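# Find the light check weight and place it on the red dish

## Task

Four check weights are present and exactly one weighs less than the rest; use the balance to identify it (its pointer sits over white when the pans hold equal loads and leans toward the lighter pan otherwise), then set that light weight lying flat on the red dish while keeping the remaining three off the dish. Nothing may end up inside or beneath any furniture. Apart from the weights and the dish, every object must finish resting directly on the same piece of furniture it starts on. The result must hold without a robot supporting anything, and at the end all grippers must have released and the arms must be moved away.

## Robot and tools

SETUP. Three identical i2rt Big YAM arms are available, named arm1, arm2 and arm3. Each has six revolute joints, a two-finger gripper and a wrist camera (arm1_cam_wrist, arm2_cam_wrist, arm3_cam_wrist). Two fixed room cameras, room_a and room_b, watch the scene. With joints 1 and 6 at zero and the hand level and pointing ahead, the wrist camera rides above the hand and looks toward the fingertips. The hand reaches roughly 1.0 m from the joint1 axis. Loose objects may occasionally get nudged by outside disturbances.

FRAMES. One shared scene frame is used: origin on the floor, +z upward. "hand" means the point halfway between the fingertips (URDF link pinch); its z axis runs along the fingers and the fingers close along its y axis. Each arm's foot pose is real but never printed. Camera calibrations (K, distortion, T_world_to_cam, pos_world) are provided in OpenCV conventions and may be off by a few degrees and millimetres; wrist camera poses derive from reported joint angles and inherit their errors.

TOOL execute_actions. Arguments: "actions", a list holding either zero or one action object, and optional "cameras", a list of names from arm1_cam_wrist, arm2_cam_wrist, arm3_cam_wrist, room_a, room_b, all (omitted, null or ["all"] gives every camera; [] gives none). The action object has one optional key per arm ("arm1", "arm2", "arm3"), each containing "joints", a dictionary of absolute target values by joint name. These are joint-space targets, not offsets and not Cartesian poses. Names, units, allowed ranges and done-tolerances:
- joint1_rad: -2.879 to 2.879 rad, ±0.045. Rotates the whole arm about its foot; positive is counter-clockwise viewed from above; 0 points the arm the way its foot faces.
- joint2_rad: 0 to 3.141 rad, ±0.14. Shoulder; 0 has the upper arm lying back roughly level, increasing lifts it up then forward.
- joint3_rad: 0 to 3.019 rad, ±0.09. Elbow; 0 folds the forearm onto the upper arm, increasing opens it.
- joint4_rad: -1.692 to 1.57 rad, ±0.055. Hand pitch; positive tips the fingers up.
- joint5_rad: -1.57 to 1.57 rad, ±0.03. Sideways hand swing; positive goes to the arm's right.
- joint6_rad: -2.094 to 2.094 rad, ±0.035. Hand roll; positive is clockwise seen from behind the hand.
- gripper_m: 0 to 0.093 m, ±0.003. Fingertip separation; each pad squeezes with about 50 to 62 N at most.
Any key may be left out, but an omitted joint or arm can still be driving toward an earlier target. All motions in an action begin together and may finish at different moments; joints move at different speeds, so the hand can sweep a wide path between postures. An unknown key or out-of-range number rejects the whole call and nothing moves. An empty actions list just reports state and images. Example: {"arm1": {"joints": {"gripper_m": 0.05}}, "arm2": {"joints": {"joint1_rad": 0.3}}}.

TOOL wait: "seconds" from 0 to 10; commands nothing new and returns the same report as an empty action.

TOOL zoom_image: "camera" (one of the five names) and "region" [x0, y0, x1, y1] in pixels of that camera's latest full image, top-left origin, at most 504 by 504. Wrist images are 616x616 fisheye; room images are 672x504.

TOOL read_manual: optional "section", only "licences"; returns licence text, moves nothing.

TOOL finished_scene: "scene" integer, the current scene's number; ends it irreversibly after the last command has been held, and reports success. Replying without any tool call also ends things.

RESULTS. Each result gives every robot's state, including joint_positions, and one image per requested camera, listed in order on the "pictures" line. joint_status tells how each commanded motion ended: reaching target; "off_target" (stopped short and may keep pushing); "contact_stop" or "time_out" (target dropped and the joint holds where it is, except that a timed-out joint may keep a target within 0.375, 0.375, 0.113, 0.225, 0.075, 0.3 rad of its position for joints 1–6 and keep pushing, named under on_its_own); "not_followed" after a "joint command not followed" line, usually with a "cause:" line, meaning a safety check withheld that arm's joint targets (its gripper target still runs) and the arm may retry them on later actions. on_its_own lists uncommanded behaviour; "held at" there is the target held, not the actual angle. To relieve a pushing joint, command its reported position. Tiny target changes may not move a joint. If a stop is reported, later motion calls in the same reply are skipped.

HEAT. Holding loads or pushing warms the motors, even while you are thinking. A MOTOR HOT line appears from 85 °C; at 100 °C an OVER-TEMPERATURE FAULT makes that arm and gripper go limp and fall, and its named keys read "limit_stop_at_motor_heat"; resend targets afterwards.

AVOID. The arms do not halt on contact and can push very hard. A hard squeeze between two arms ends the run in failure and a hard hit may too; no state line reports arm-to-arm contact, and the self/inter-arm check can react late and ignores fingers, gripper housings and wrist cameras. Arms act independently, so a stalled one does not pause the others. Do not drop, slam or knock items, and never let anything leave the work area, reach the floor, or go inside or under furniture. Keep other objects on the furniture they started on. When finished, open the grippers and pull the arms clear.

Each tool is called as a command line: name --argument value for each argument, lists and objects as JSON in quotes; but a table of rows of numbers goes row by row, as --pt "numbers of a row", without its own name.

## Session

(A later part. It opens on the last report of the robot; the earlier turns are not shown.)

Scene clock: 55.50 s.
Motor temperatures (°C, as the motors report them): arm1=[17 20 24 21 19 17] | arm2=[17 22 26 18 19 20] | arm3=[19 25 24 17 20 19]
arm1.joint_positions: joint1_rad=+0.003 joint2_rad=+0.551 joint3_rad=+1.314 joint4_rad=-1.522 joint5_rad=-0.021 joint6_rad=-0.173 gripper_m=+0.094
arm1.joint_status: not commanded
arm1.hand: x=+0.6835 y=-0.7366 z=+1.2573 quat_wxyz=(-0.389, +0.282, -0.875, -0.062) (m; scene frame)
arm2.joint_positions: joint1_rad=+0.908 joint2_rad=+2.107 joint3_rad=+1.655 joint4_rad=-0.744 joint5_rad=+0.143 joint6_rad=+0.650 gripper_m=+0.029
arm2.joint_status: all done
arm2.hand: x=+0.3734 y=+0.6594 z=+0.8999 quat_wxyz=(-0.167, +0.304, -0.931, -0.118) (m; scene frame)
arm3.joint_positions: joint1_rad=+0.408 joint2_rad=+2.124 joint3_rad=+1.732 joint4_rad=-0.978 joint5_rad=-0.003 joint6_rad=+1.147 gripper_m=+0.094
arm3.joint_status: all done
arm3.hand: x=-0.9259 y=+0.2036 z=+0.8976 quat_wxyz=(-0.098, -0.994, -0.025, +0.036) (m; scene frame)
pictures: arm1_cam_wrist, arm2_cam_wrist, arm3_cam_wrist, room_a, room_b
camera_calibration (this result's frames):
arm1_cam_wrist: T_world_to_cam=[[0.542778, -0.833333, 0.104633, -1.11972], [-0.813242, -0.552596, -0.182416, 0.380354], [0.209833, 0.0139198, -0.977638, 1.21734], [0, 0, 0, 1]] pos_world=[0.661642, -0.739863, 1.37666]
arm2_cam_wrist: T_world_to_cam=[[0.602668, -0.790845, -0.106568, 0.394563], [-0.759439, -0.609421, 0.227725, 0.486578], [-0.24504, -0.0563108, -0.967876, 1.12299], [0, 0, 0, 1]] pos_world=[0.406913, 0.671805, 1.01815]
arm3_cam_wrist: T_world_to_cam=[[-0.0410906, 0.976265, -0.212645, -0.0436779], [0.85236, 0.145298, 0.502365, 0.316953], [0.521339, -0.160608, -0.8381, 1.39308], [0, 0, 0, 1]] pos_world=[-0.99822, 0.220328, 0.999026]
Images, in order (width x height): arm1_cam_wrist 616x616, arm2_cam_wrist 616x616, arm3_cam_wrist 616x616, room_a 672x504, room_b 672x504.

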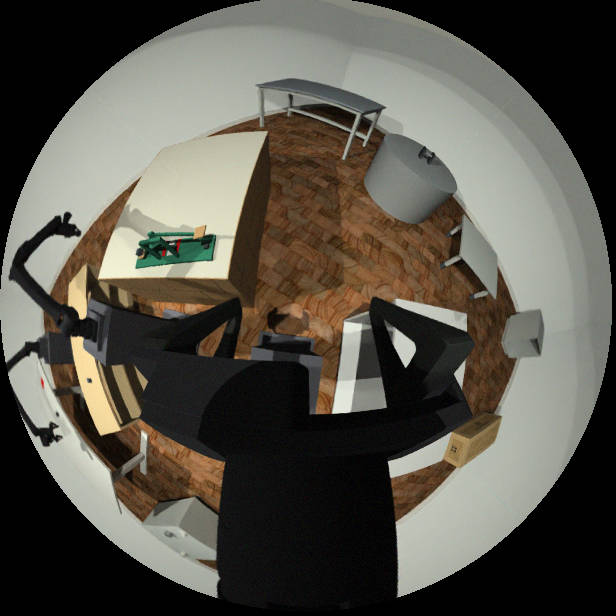

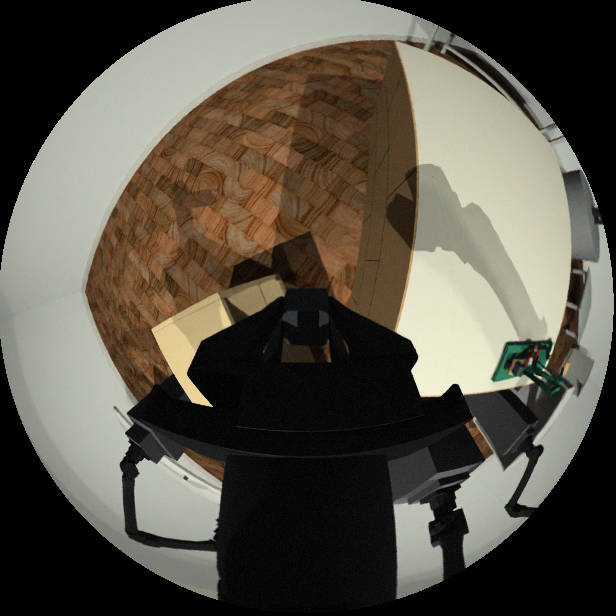

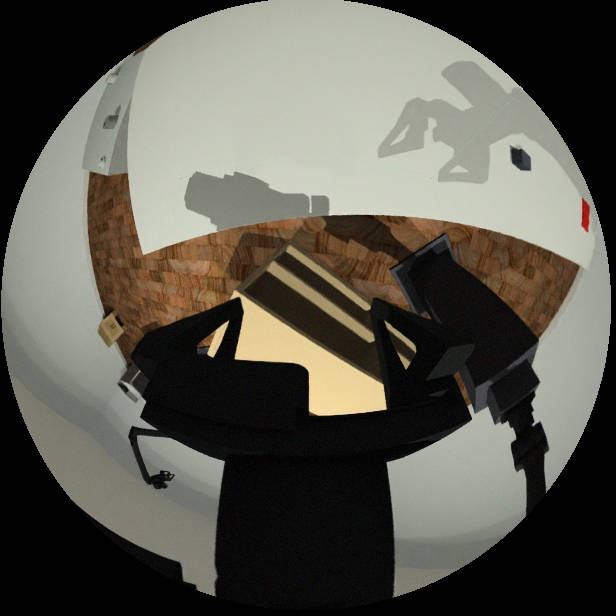

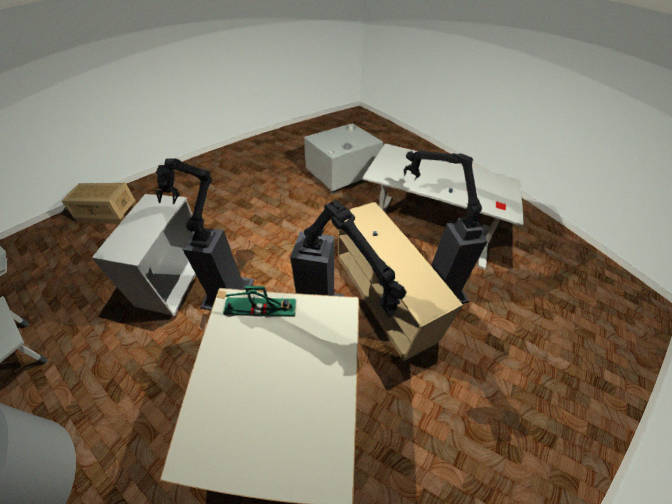

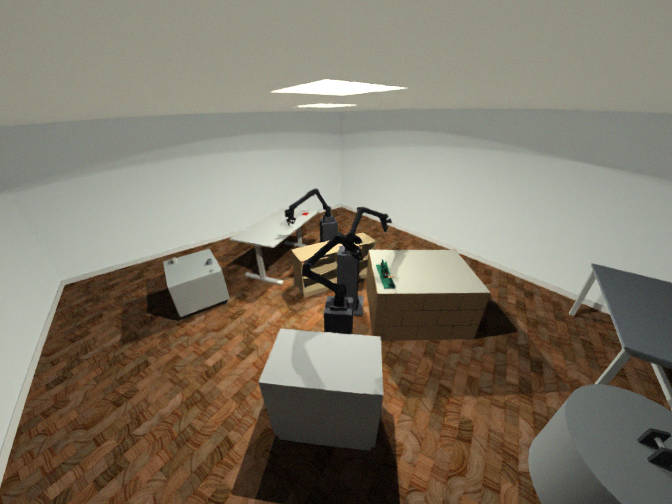

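zoom_image --camera "arm2_cam_wrist" --region '[140, 260, 300, 420]'

zoom_image --camera "arm2_cam_wrist" --region '[250, 255, 370, 375]'

Region (140, 260, 300, 420) of arm2_cam_wrist's 616x616 image, scaled by 3.150, with more detail than that image has.

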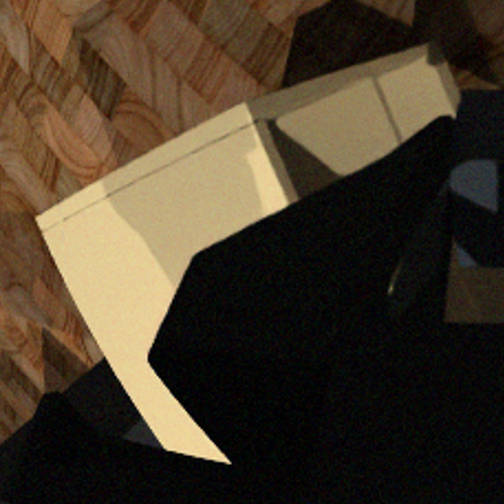

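Region (250, 255, 370, 375) of arm2_cam_wrist's 616x616 image, scaled by 4.200, with more detail than that image has.

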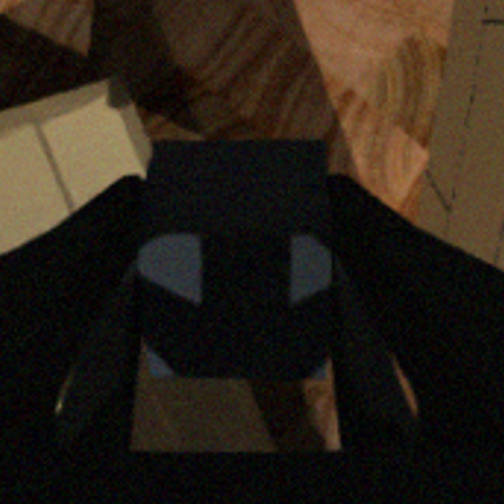

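execute_actions --actions '[{"arm2": {"joints": {"joint1_rad": 1.87, "joint2_rad": 2.475, "joint3_rad": 1.83, "joint4_rad": -0.88, "joint5_rad": 0.033, "joint6_rad": 1.416}}, "arm3": {"joints": {"joint1_rad": 0.99, "joint2_rad": 2.42, "joint3_rad": 1.668, "joint4_rad": -0.763, "joint6_rad": 1.585}}}]'

Scene clock: 63.67 s.
Motor temperatures (°C, as the motors report them): arm1=[17 20 24 21 19 17] | arm2=[17 22 26 18 19 20] | arm3=[19 25 24 17 20 19]
arm1.joint_positions: joint1_rad=+0.003 joint2_rad=+0.551 joint3_rad=+1.314 joint4_rad=-1.522 joint5_rad=-0.021 joint6_rad=-0.173 gripper_m=+0.094
arm1.joint_status: not commanded
arm1.hand: x=+0.6835 y=-0.7366 z=+1.2573 quat_wxyz=(-0.389, +0.282, -0.875, -0.062) (m; scene frame)
arm2.joint_positions: joint1_rad=+1.861 joint2_rad=+2.500 joint3_rad=+1.818 joint4_rad=-0.871 joint5_rad=+0.033 joint6_rad=+1.406 gripper_m=+0.029
arm2.joint_status: all done
arm2.hand: x=-0.2528 y=+0.5038 z=+0.6830 quat_wxyz=(-0.019, +0.414, -0.910, -0.016) (m; scene frame)
arm3.joint_positions: joint1_rad=+0.982 joint2_rad=+2.432 joint3_rad=+1.655 joint4_rad=-0.774 joint5_rad=-0.001 joint6_rad=+1.572 gripper_m=+0.094
arm3.joint_status: all done
arm3.hand: x=-0.5513 y=+0.2176 z=+0.6806 quat_wxyz=(-0.015, -0.995, -0.100, -0.003) (m; scene frame)
pictures: arm1_cam_wrist, arm2_cam_wrist, arm3_cam_wrist, room_a, room_b
camera_calibration (this result's frames):
arm1_cam_wrist: T_world_to_cam=[[0.542778, -0.833333, 0.104633, -1.11972], [-0.813242, -0.552596, -0.182416, 0.380354], [0.209833, 0.0139198, -0.977638, 1.21734], [0, 0, 0, 1]] pos_world=[0.661642, -0.739863, 1.37666]
arm2_cam_wrist: T_world_to_cam=[[0.75482, -0.655931, -0.00131081, 0.524384], [-0.548778, -0.632605, 0.546491, -0.187185], [-0.35929, -0.411783, -0.837464, 0.811949], [0, 0, 0, 1]] pos_world=[-0.206814, 0.559892, 0.78296]
arm3_cam_wrist: T_world_to_cam=[[-0.181713, 0.982145, -0.0486962, -0.278494], [0.796343, 0.176028, 0.578664, 0.015139], [0.576903, 0.066372, -0.814111, 0.983156], [0, 0, 0, 1]] pos_world=[-0.629848, 0.205603, 0.778077]
Images, in order (width x height): arm1_cam_wrist 616x616, arm2_cam_wrist 616x616, arm3_cam_wrist 616x616, room_a 672x504, room_b 672x504.

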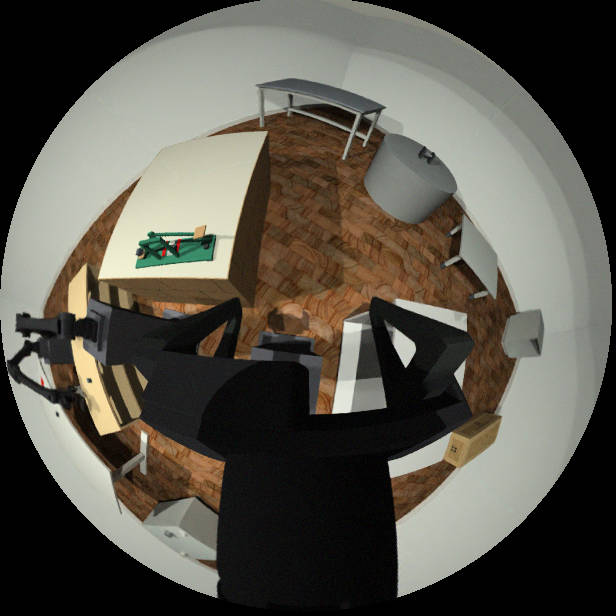

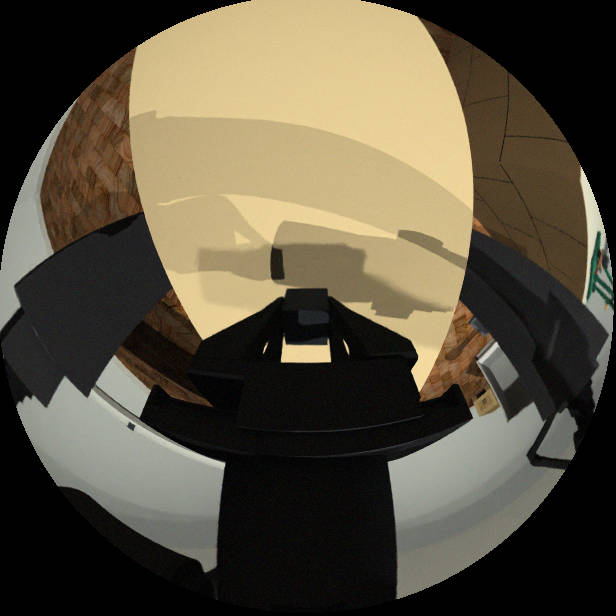

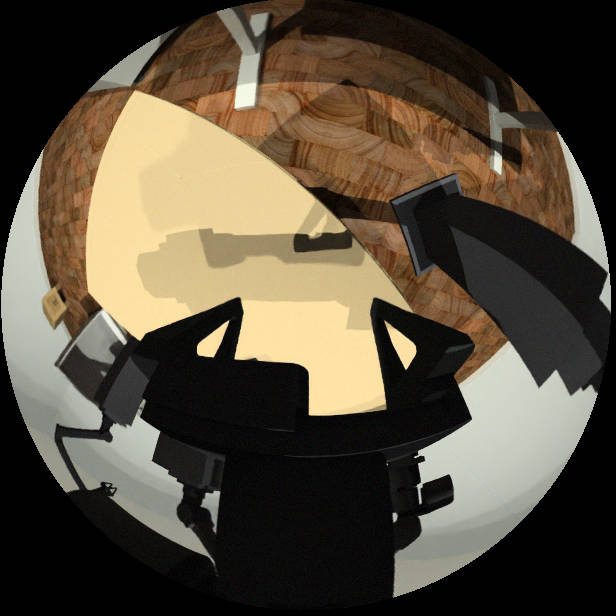

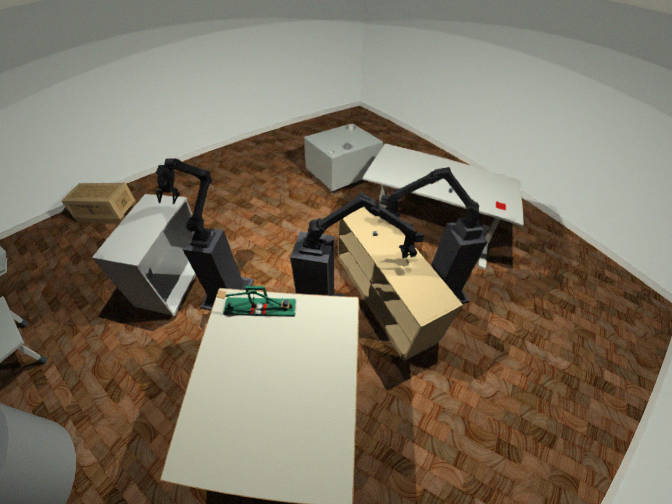

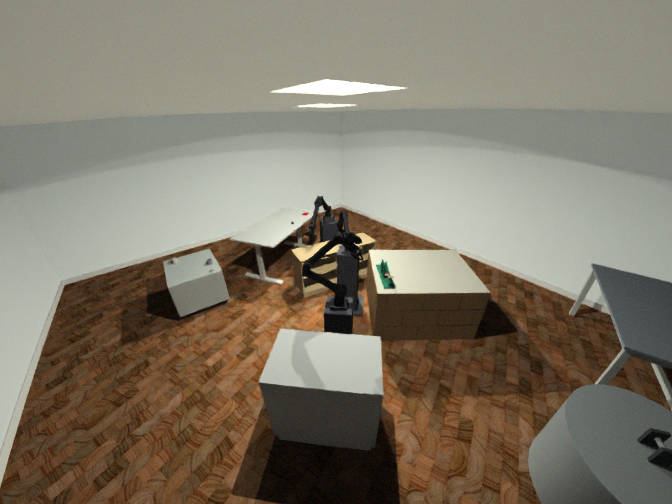

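zoom_image --camera "arm2_cam_wrist" --region '[190, 190, 390, 370]'

zoom_image --camera "arm3_cam_wrist" --region '[130, 170, 430, 420]'

Region (190, 190, 390, 370) of arm2_cam_wrist's 616x616 image, scaled by 2.520, with more detail than that image has; it fills the top 454 rows of this view, and the rest is white.

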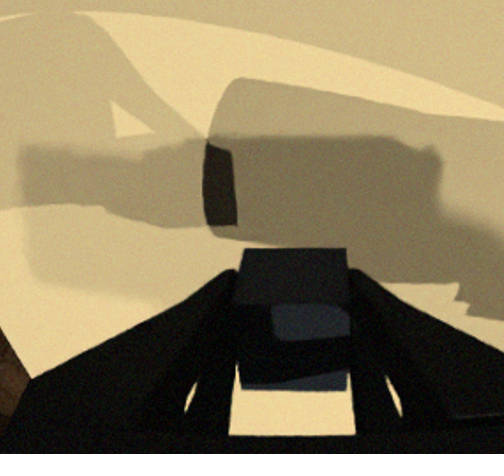

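Region (130, 170, 430, 420) of arm3_cam_wrist's 616x616 image, scaled by 1.680, with more detail than that image has.

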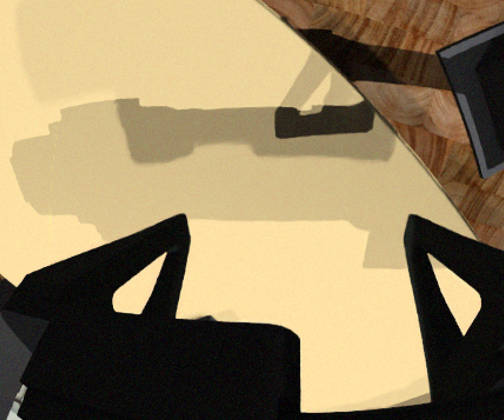

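zoom_image --camera "arm2_cam_wrist" --region '[230, 230, 310, 310]'

Region (230, 230, 310, 310) of arm2_cam_wrist's 616x616 image, scaled by 6.300, with more detail than that image has.

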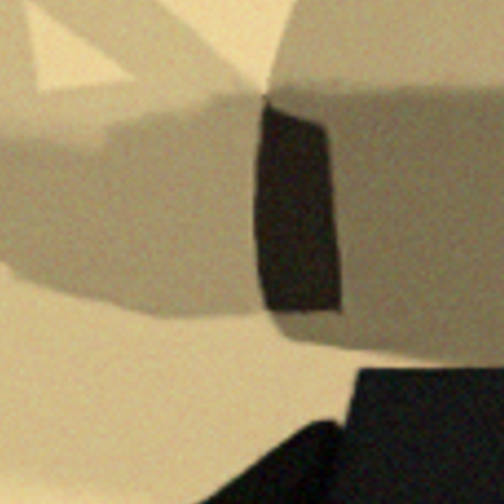

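zoom_image --camera "arm3_cam_wrist" --region '[270, 190, 370, 290]'

zoom_image --camera "arm3_cam_wrist" --region '[60, 70, 310, 320]'

Region (270, 190, 370, 290) of arm3_cam_wrist's 616x616 image, scaled by 5.040, with more detail than that image has.

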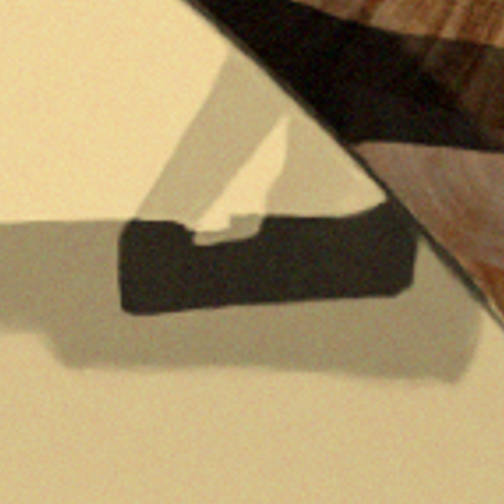

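Region (60, 70, 310, 320) of arm3_cam_wrist's 616x616 image, scaled by 2.016, with more detail than that image has.

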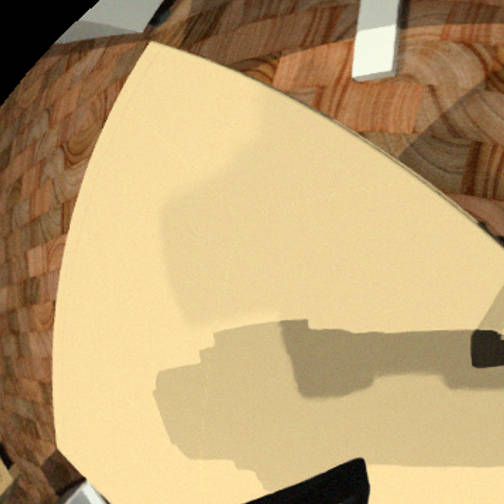

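zoom_image --camera "arm2_cam_wrist" --region '[200, 235, 290, 300]'

Region (200, 235, 290, 300) of arm2_cam_wrist's 616x616 image, scaled by 5.600, with more detail than that image has.

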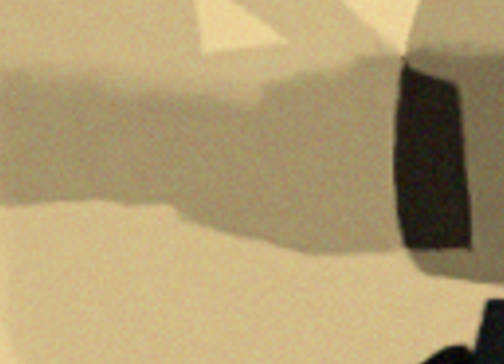

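zoom_image --camera "arm2_cam_wrist" --region '[110, 150, 230, 350]'

zoom_image --camera "arm2_cam_wrist" --region '[400, 150, 520, 350]'

Region (110, 150, 230, 350) of arm2_cam_wrist's 616x616 image, scaled by 2.520, with more detail than that image has; it fills the left 302 columns of this view, and the rest is white.

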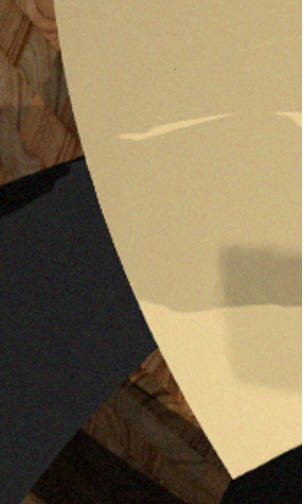

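Region (400, 150, 520, 350) of arm2_cam_wrist's 616x616 image, scaled by 2.520, with more detail than that image has; it fills the left 302 columns of this view, and the rest is white.

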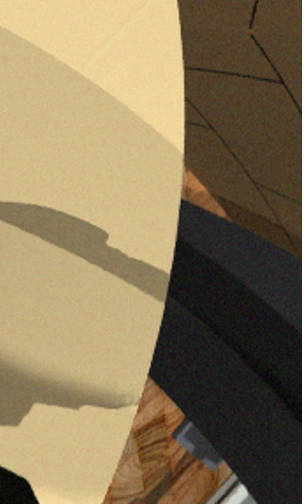

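execute_actions --actions '[{"arm2": {"joints": {"joint3_rad": 1.669, "joint4_rad": -0.696}}, "arm3": {"joints": {"joint1_rad": 1.065, "joint3_rad": 1.483, "joint4_rad": -0.572, "joint6_rad": 1.61}}}]' --cameras '["arm2_cam_wrist", "arm3_cam_wrist", "room_a"]'

Scene clock: 75.63 s.
Motor temperatures (°C, as the motors report them): arm1=[17 20 25 21 19 17] | arm2=[17 23 26 17 19 20] | arm3=[19 26 23 17 20 19]
arm1.joint_positions: joint1_rad=+0.003 joint2_rad=+0.551 joint3_rad=+1.314 joint4_rad=-1.522 joint5_rad=-0.021 joint6_rad=-0.173 gripper_m=+0.094
arm1.joint_status: not commanded
arm1.hand: x=+0.6835 y=-0.7366 z=+1.2573 quat_wxyz=(-0.389, +0.282, -0.875, -0.062) (m; scene frame)
arm2.joint_positions: joint1_rad=+1.861 joint2_rad=+2.490 joint3_rad=+1.657 joint4_rad=-0.706 joint5_rad=+0.033 joint6_rad=+1.407 gripper_m=+0.029
arm2.joint_status: all done
arm2.hand: x=-0.2283 y=+0.4748 z=+0.6446 quat_wxyz=(-0.017, +0.414, -0.910, -0.023) (m; scene frame)
arm3.joint_positions: joint1_rad=+1.074 joint2_rad=+2.421 joint3_rad=+1.474 joint4_rad=-0.588 joint5_rad=-0.001 joint6_rad=+1.597 gripper_m=+0.094
arm3.joint_status: all done
arm3.hand: x=-0.5086 y=+0.2764 z=+0.6421 quat_wxyz=(-0.023, -0.991, -0.133, -0.005) (m; scene frame)
pictures: arm2_cam_wrist, arm3_cam_wrist, room_a
camera_calibration (this result's frames):
arm2_cam_wrist: T_world_to_cam=[[0.754606, -0.65601, -0.0148753, 0.495599], [-0.544134, -0.638264, 0.544552, -0.166067], [-0.366726, -0.402828, -0.838595, 0.771471], [0, 0, 0, 1]] pos_world=[-0.181426, 0.529893, 0.744756]
arm3_cam_wrist: T_world_to_cam=[[-0.246544, 0.966913, -0.0655383, -0.348344], [0.780152, 0.238135, 0.578494, -0.0322559], [0.57496, 0.0914944, -0.81305, 0.914666], [0, 0, 0, 1]] pos_world=[-0.586614, 0.260812, 0.739499]
Images, in order (width x height): arm2_cam_wrist 616x616, arm3_cam_wrist 616x616, room_a 672x504.

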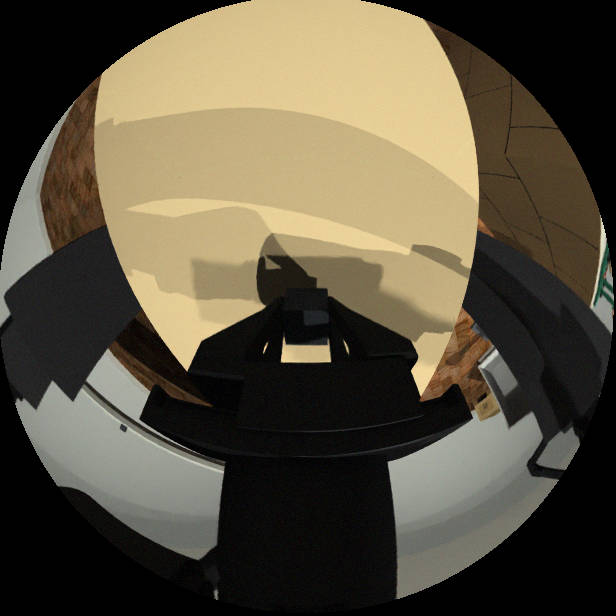

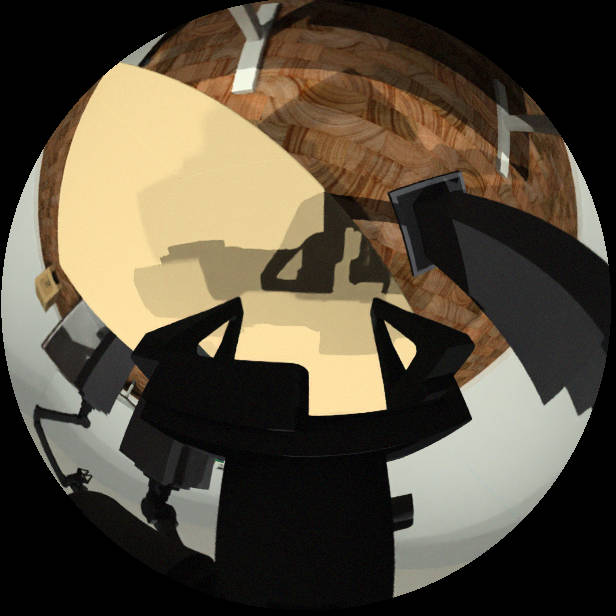

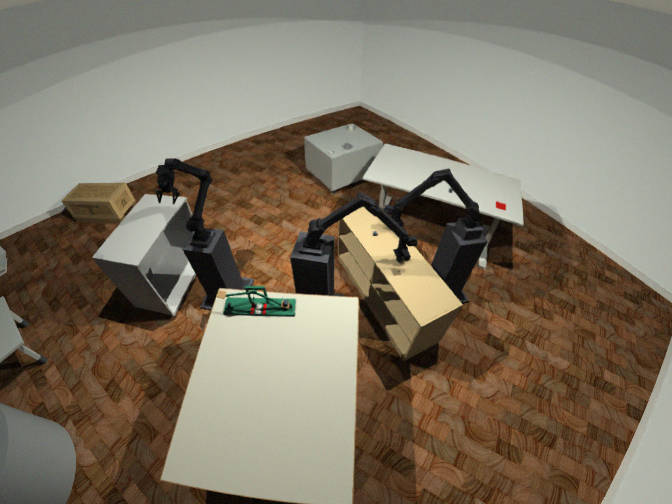

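zoom_image --camera "arm2_cam_wrist" --region '[270, 255, 340, 315]'

zoom_image --camera "arm3_cam_wrist" --region '[220, 230, 320, 330]'

Region (270, 255, 340, 315) of arm2_cam_wrist's 616x616 image, scaled by 7.200, with more detail than that image has; it fills the top 432 rows of this view, and the rest is white.

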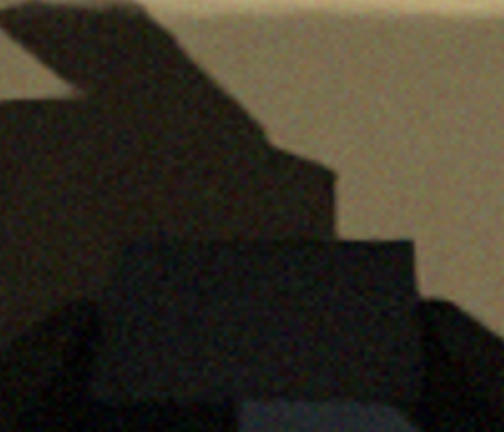

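Region (220, 230, 320, 330) of arm3_cam_wrist's 616x616 image, scaled by 5.040, with more detail than that image has.

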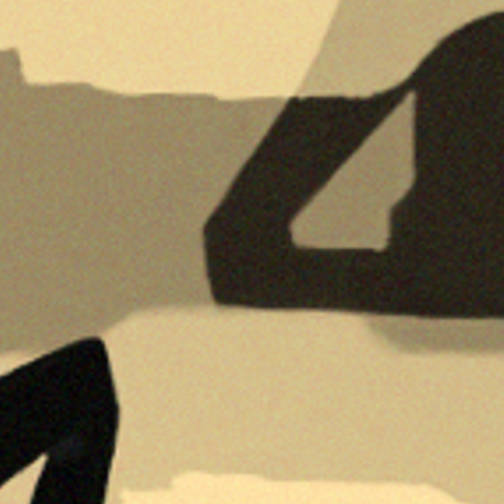

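execute_actions --actions '[{"arm2": {"joints": {"joint3_rad": 1.623, "joint4_rad": -0.657}}, "arm3": {"joints": {"joint3_rad": 1.444, "joint4_rad": -0.535}}}]' --cameras '["arm2_cam_wrist", "arm3_cam_wrist"]'

Scene clock: 83.27 s.
Motor temperatures (°C, as the motors report them): arm1=[17 20 25 21 19 17] | arm2=[17 23 26 17 19 20] | arm3=[19 26 23 17 20 19]
arm1.joint_positions: joint1_rad=+0.003 joint2_rad=+0.551 joint3_rad=+1.314 joint4_rad=-1.522 joint5_rad=-0.021 joint6_rad=-0.173 gripper_m=+0.094
arm1.joint_status: not commanded
arm1.hand: x=+0.6835 y=-0.7366 z=+1.2573 quat_wxyz=(-0.389, +0.282, -0.875, -0.062) (m; scene frame)
arm2.joint_positions: joint1_rad=+1.861 joint2_rad=+2.490 joint3_rad=+1.620 joint4_rad=-0.668 joint5_rad=+0.033 joint6_rad=+1.407 gripper_m=+0.029
arm2.joint_status: all done
arm2.hand: x=-0.2216 y=+0.4668 z=+0.6351 quat_wxyz=(-0.017, +0.414, -0.910, -0.023) (m; scene frame)
arm3.joint_positions: joint1_rad=+1.074 joint2_rad=+2.421 joint3_rad=+1.443 joint4_rad=-0.551 joint5_rad=-0.001 joint6_rad=+1.597 gripper_m=+0.094
arm3.joint_status: all done
arm3.hand: x=-0.5109 y=+0.2842 z=+0.6354 quat_wxyz=(-0.026, -0.991, -0.133, -0.005) (m; scene frame)
pictures: arm2_cam_wrist, arm3_cam_wrist
camera_calibration (this result's frames):
arm2_cam_wrist: T_world_to_cam=[[0.754604, -0.655994, -0.0156278, 0.485527], [-0.543864, -0.638589, 0.544441, -0.162087], [-0.36713, -0.402338, -0.838654, 0.762531], [0, 0, 0, 1]] pos_world=[-0.174586, 0.521791, 0.735334]
arm3_cam_wrist: T_world_to_cam=[[-0.246416, 0.966514, -0.0716217, -0.352828], [0.779132, 0.241508, 0.578469, -0.0298223], [0.576396, 0.086741, -0.812554, 0.911555], [0, 0, 0, 1]] pos_world=[-0.589123, 0.269146, 0.732669]
Images, in order (width x height): arm2_cam_wrist 616x616, arm3_cam_wrist 616x616.

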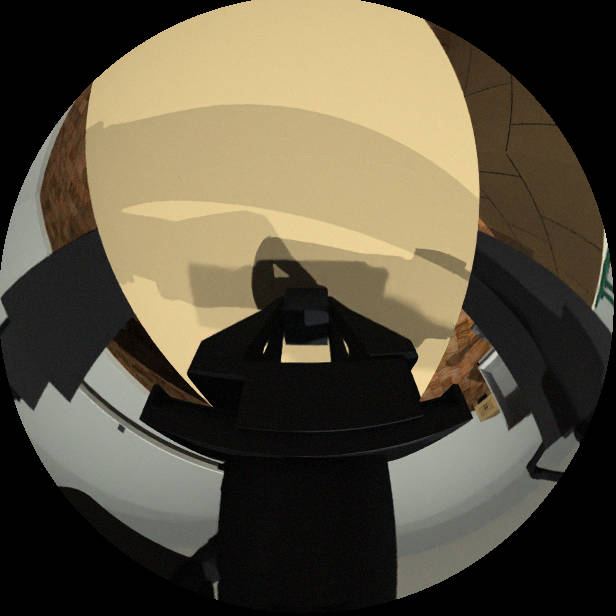

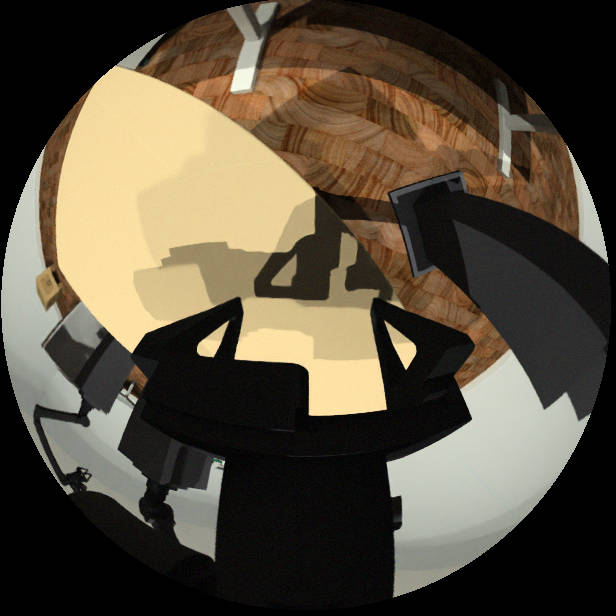

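zoom_image --camera "arm2_cam_wrist" --region '[270, 255, 340, 315]'

zoom_image --camera "arm3_cam_wrist" --region '[220, 230, 320, 330]'

Region (270, 255, 340, 315) of arm2_cam_wrist's 616x616 image, scaled by 7.200, with more detail than that image has; it fills the top 432 rows of this view, and the rest is white.

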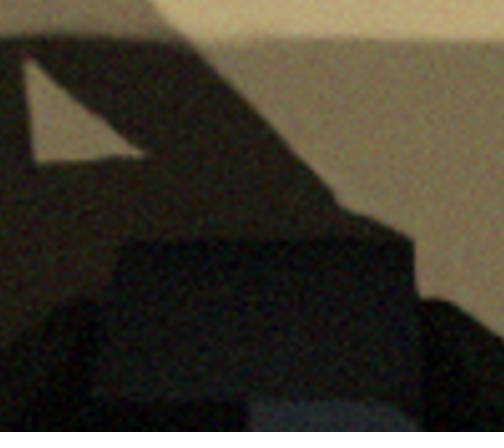

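Region (220, 230, 320, 330) of arm3_cam_wrist's 616x616 image, scaled by 5.040, with more detail than that image has.

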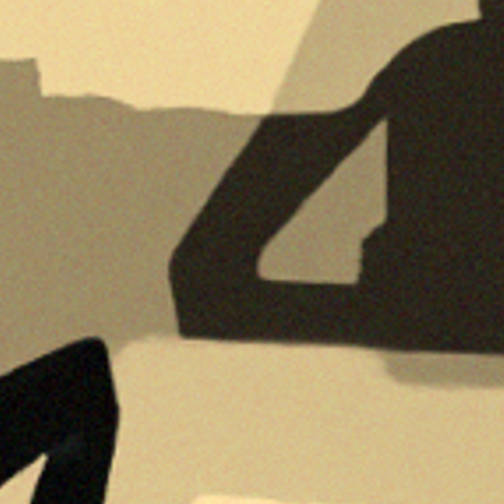

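execute_actions --actions '[{"arm2": {"joints": {"joint1_rad": 1.26, "joint2_rad": 2.22, "gripper_m": 0.093}}, "arm3": {"joints": {"joint1_rad": 1.654}}}]' --cameras '["arm2_cam_wrist", "arm3_cam_wrist", "room_a"]'

Scene clock: 89.03 s.
Motor temperatures (°C, as the motors report them): arm1=[17 20 25 21 19 17] | arm2=[17 23 25 17 19 20] | arm3=[19 26 22 17 20 19]
arm1.joint_positions: joint1_rad=+0.003 joint2_rad=+0.551 joint3_rad=+1.314 joint4_rad=-1.522 joint5_rad=-0.021 joint6_rad=-0.173 gripper_m=+0.094
arm1.joint_status: not commanded
arm1.hand: x=+0.6835 y=-0.7366 z=+1.2573 quat_wxyz=(-0.389, +0.282, -0.875, -0.062) (m; scene frame)
arm2.joint_positions: joint1_rad=+1.269 joint2_rad=+2.199 joint3_rad=+1.623 joint4_rad=-0.654 joint5_rad=+0.034 joint6_rad=+1.408 gripper_m=+0.093
arm2.joint_status: all done
arm2.hand: x=+0.1039 y=+0.6837 z=+0.8285 quat_wxyz=(-0.026, +0.126, -0.976, -0.174) (m; scene frame)
arm3.joint_positions: joint1_rad=+1.647 joint2_rad=+2.421 joint3_rad=+1.443 joint4_rad=-0.545 joint5_rad=-0.002 joint6_rad=+1.597 gripper_m=+0.094
arm3.joint_status: all done
arm3.hand: x=-0.2377 y=+0.4611 z=+0.6348 quat_wxyz=(-0.027, -0.913, -0.408, -0.011) (m; scene frame)
pictures: arm2_cam_wrist, arm3_cam_wrist, room_a
camera_calibration (this result's frames):
arm2_cam_wrist: T_world_to_cam=[[0.255774, -0.912003, -0.320673, 0.86483], [-0.789852, -0.388404, 0.474633, -0.039483], [-0.557417, 0.131885, -0.819691, 0.770226], [0, 0, 0, 1]] pos_world=[0.17695, 0.671811, 0.927414]
arm3_cam_wrist: T_world_to_cam=[[-0.730733, 0.678236, -0.0776221, -0.434902], [0.523486, 0.629695, 0.573974, -0.522069], [0.438168, 0.378788, -0.815186, 0.572415], [0, 0, 0, 1]] pos_world=[-0.295315, 0.406886, 0.732521]
Images, in order (width x height): arm2_cam_wrist 616x616, arm3_cam_wrist 616x616, room_a 672x504.

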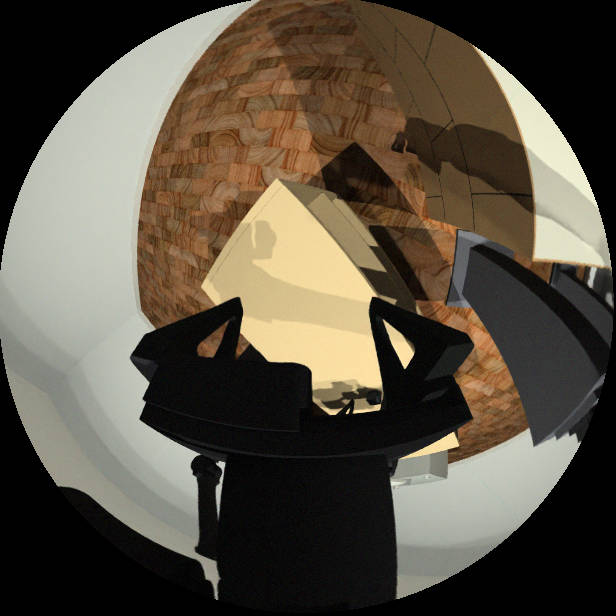

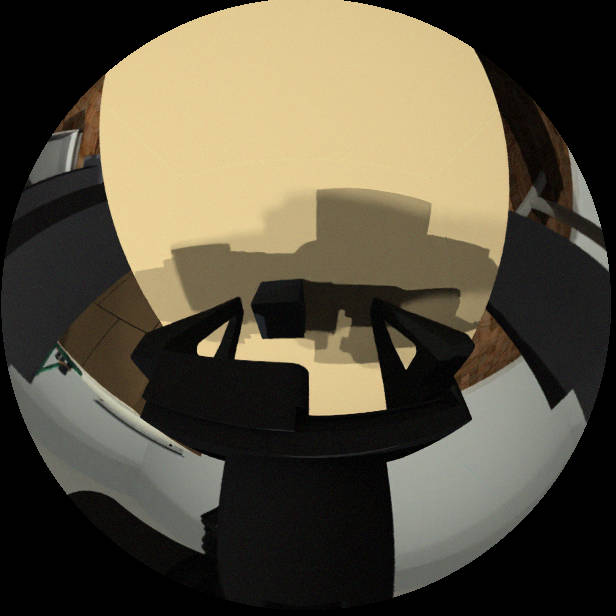

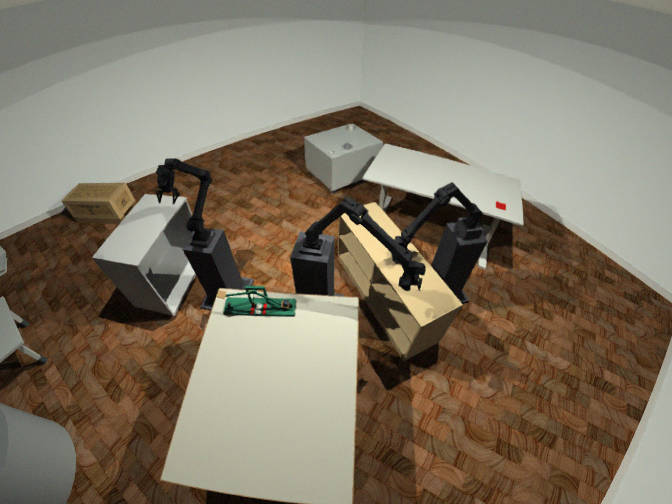

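zoom_image --camera "arm3_cam_wrist" --region '[225, 260, 325, 360]'

Region (225, 260, 325, 360) of arm3_cam_wrist's 616x616 image, scaled by 5.040, with more detail than that image has.

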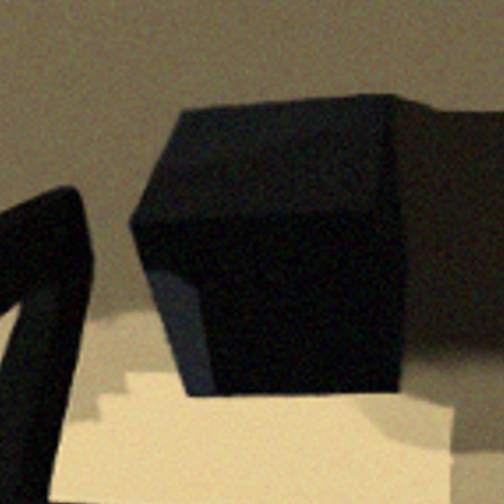

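execute_actions --actions '[{"arm3": {"joints": {"gripper_m": 0.014}}}]' --cameras '["arm3_cam_wrist", "arm2_cam_wrist"]'

Scene clock: 92.13 s.
Motor temperatures (°C, as the motors report them): arm1=[17 20 25 21 19 17] | arm2=[17 23 25 17 19 20] | arm3=[19 26 22 17 20 19]
arm1.joint_positions: joint1_rad=+0.003 joint2_rad=+0.551 joint3_rad=+1.314 joint4_rad=-1.522 joint5_rad=-0.021 joint6_rad=-0.173 gripper_m=+0.094
arm1.joint_status: not commanded
arm1.hand: x=+0.6835 y=-0.7366 z=+1.2573 quat_wxyz=(-0.389, +0.282, -0.875, -0.062) (m; scene frame)
arm2.joint_positions: joint1_rad=+1.269 joint2_rad=+2.199 joint3_rad=+1.623 joint4_rad=-0.654 joint5_rad=+0.034 joint6_rad=+1.408 gripper_m=+0.093
arm2.joint_status: not commanded
arm2.hand: x=+0.1039 y=+0.6837 z=+0.8285 quat_wxyz=(-0.026, +0.126, -0.976, -0.174) (m; scene frame)
arm3.joint_positions: joint1_rad=+1.647 joint2_rad=+2.421 joint3_rad=+1.443 joint4_rad=-0.544 joint5_rad=-0.001 joint6_rad=+1.598 gripper_m=+0.029
arm3.joint_status: gripper_m off_target (ended at +0.029, target +0.014)
arm3.hand: x=-0.2377 y=+0.4609 z=+0.6348 quat_wxyz=(-0.028, -0.913, -0.407, -0.011) (m; scene frame)
pictures: arm2_cam_wrist, arm3_cam_wrist
camera_calibration (this result's frames):
arm2_cam_wrist: T_world_to_cam=[[0.255774, -0.912003, -0.320673, 0.86483], [-0.789852, -0.388404, 0.474633, -0.039483], [-0.557417, 0.131885, -0.819691, 0.770226], [0, 0, 0, 1]] pos_world=[0.17695, 0.671811, 0.927414]
arm3_cam_wrist: T_world_to_cam=[[-0.730204, 0.678756, -0.0780534, -0.434639], [0.524247, 0.629884, 0.573072, -0.521244], [0.438141, 0.37754, -0.815779, 0.573469], [0, 0, 0, 1]] pos_world=[-0.295375, 0.40683, 0.73261]
Images, in order (width x height): arm2_cam_wrist 616x616, arm3_cam_wrist 616x616.

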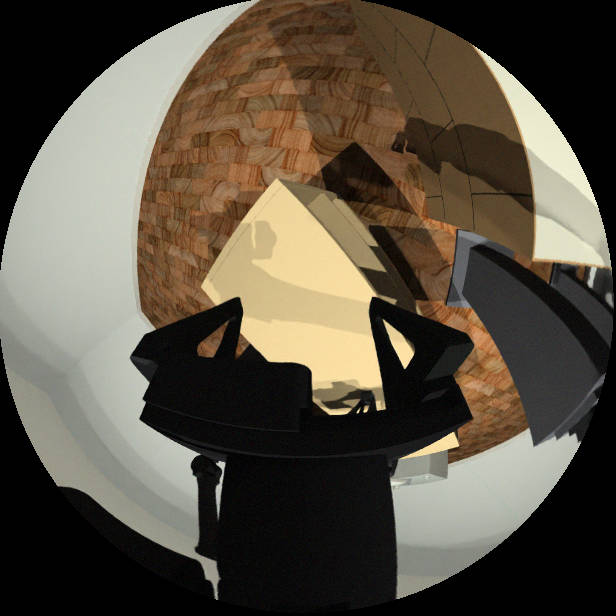

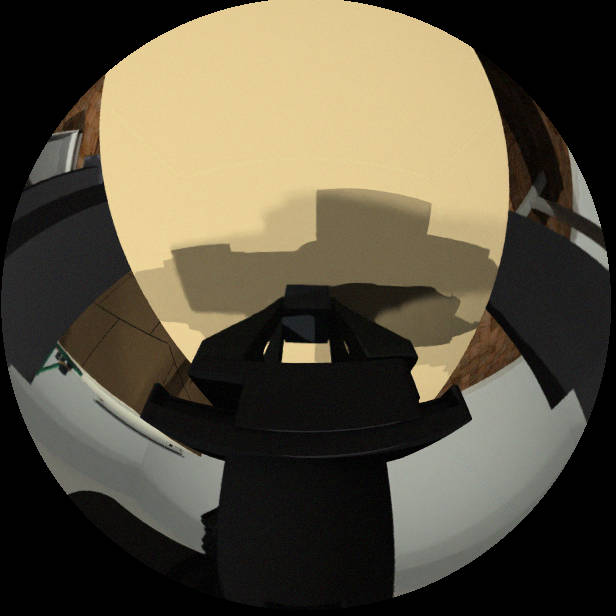

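zoom_image --camera "arm3_cam_wrist" --region '[260, 270, 360, 370]'

Region (260, 270, 360, 370) of arm3_cam_wrist's 616x616 image, scaled by 5.040, with more detail than that image has.

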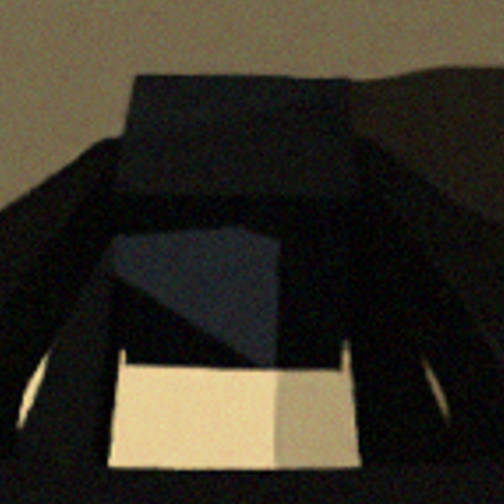

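execute_actions --actions '[{"arm3": {"joints": {"joint1_rad": -1.09, "joint2_rad": 2.308, "joint3_rad": 1.83, "joint4_rad": -1.035, "joint6_rad": 1.10}}}]' --cameras '["arm3_cam_wrist", "room_a", "room_b"]'

Scene clock: 95.97 s.
Motor temperatures (°C, as the motors report them): arm1=[17 20 25 21 19 17] | arm2=[17 23 25 17 19 20] | arm3=[19 26 22 17 20 19]
arm1.joint_positions: joint1_rad=+0.003 joint2_rad=+0.551 joint3_rad=+1.314 joint4_rad=-1.522 joint5_rad=-0.021 joint6_rad=-0.173 gripper_m=+0.094
arm1.joint_status: not commanded
arm1.hand: x=+0.6835 y=-0.7366 z=+1.2573 quat_wxyz=(-0.389, +0.282, -0.875, -0.062) (m; scene frame)
arm2.joint_positions: joint1_rad=+1.269 joint2_rad=+2.199 joint3_rad=+1.623 joint4_rad=-0.654 joint5_rad=+0.034 joint6_rad=+1.408 gripper_m=+0.093
arm2.joint_status: not commanded
arm2.hand: x=+0.1039 y=+0.6837 z=+0.8285 quat_wxyz=(-0.026, +0.126, -0.976, -0.174) (m; scene frame)
arm3.joint_positions: joint1_rad=-1.086 joint2_rad=+2.291 joint3_rad=+1.827 joint4_rad=-1.020 joint5_rad=+0.002 joint6_rad=+1.112 gripper_m=+0.029
arm3.joint_status: all done
arm3.hand: x=-1.3333 y=+1.0375 z=+0.8115 quat_wxyz=(-0.019, -0.761, +0.647, +0.035) (m; scene frame)
pictures: arm3_cam_wrist, room_a, room_b
camera_calibration (this result's frames):
arm3_cam_wrist: T_world_to_cam=[[0.985034, 0.144799, -0.0934976, 1.24119], [0.172329, -0.816859, 0.550494, 0.638833], [0.00333655, -0.558367, -0.829587, 1.38241], [0, 0, 0, 1]] pos_world=[-1.33732, 1.11401, 0.911208]
Images, in order (width x height): arm3_cam_wrist 616x616, room_a 672x504, room_b 672x504.

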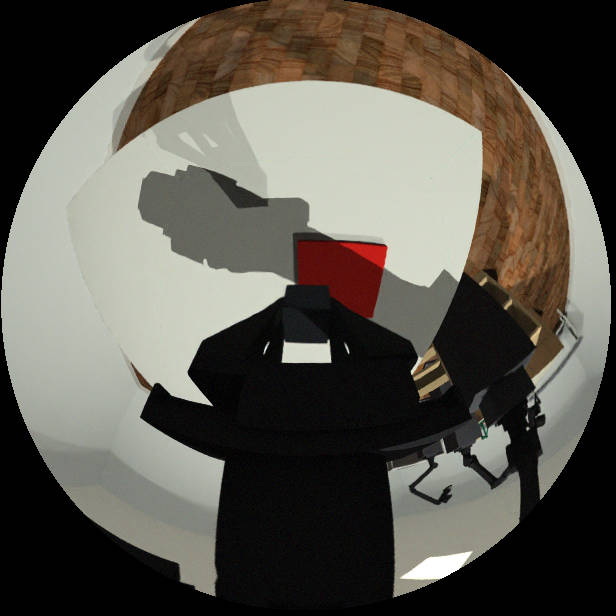

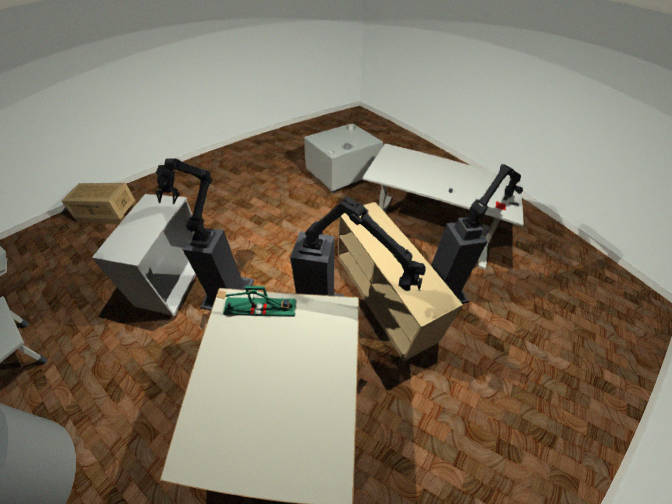

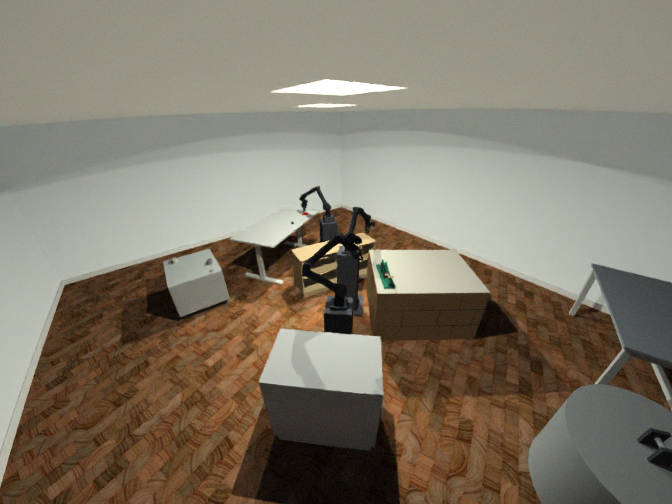

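zoom_image --camera "arm3_cam_wrist" --region '[270, 220, 400, 350]'

zoom_image --camera "arm3_cam_wrist" --region '[170, 100, 320, 250]'

Region (270, 220, 400, 350) of arm3_cam_wrist's 616x616 image, scaled by 3.877, with more detail than that image has.

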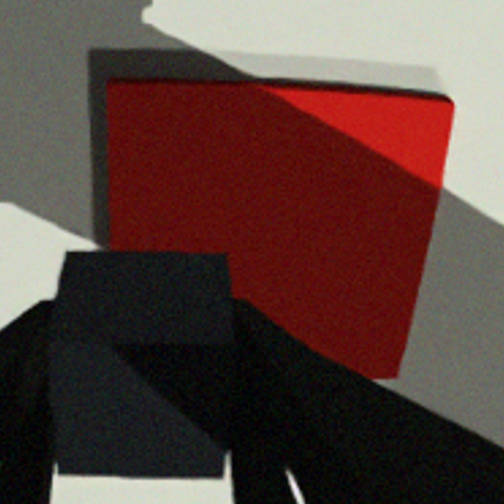

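Region (170, 100, 320, 250) of arm3_cam_wrist's 616x616 image, scaled by 3.360, with more detail than that image has.

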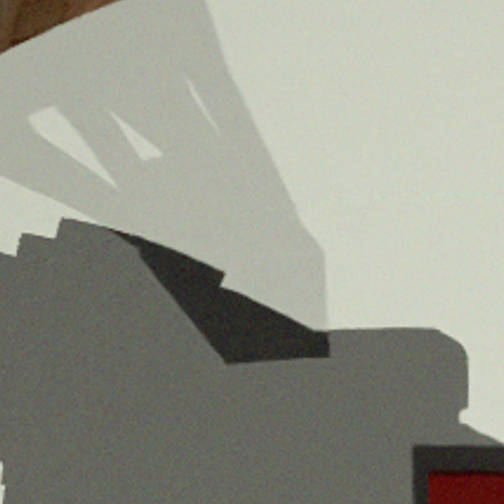

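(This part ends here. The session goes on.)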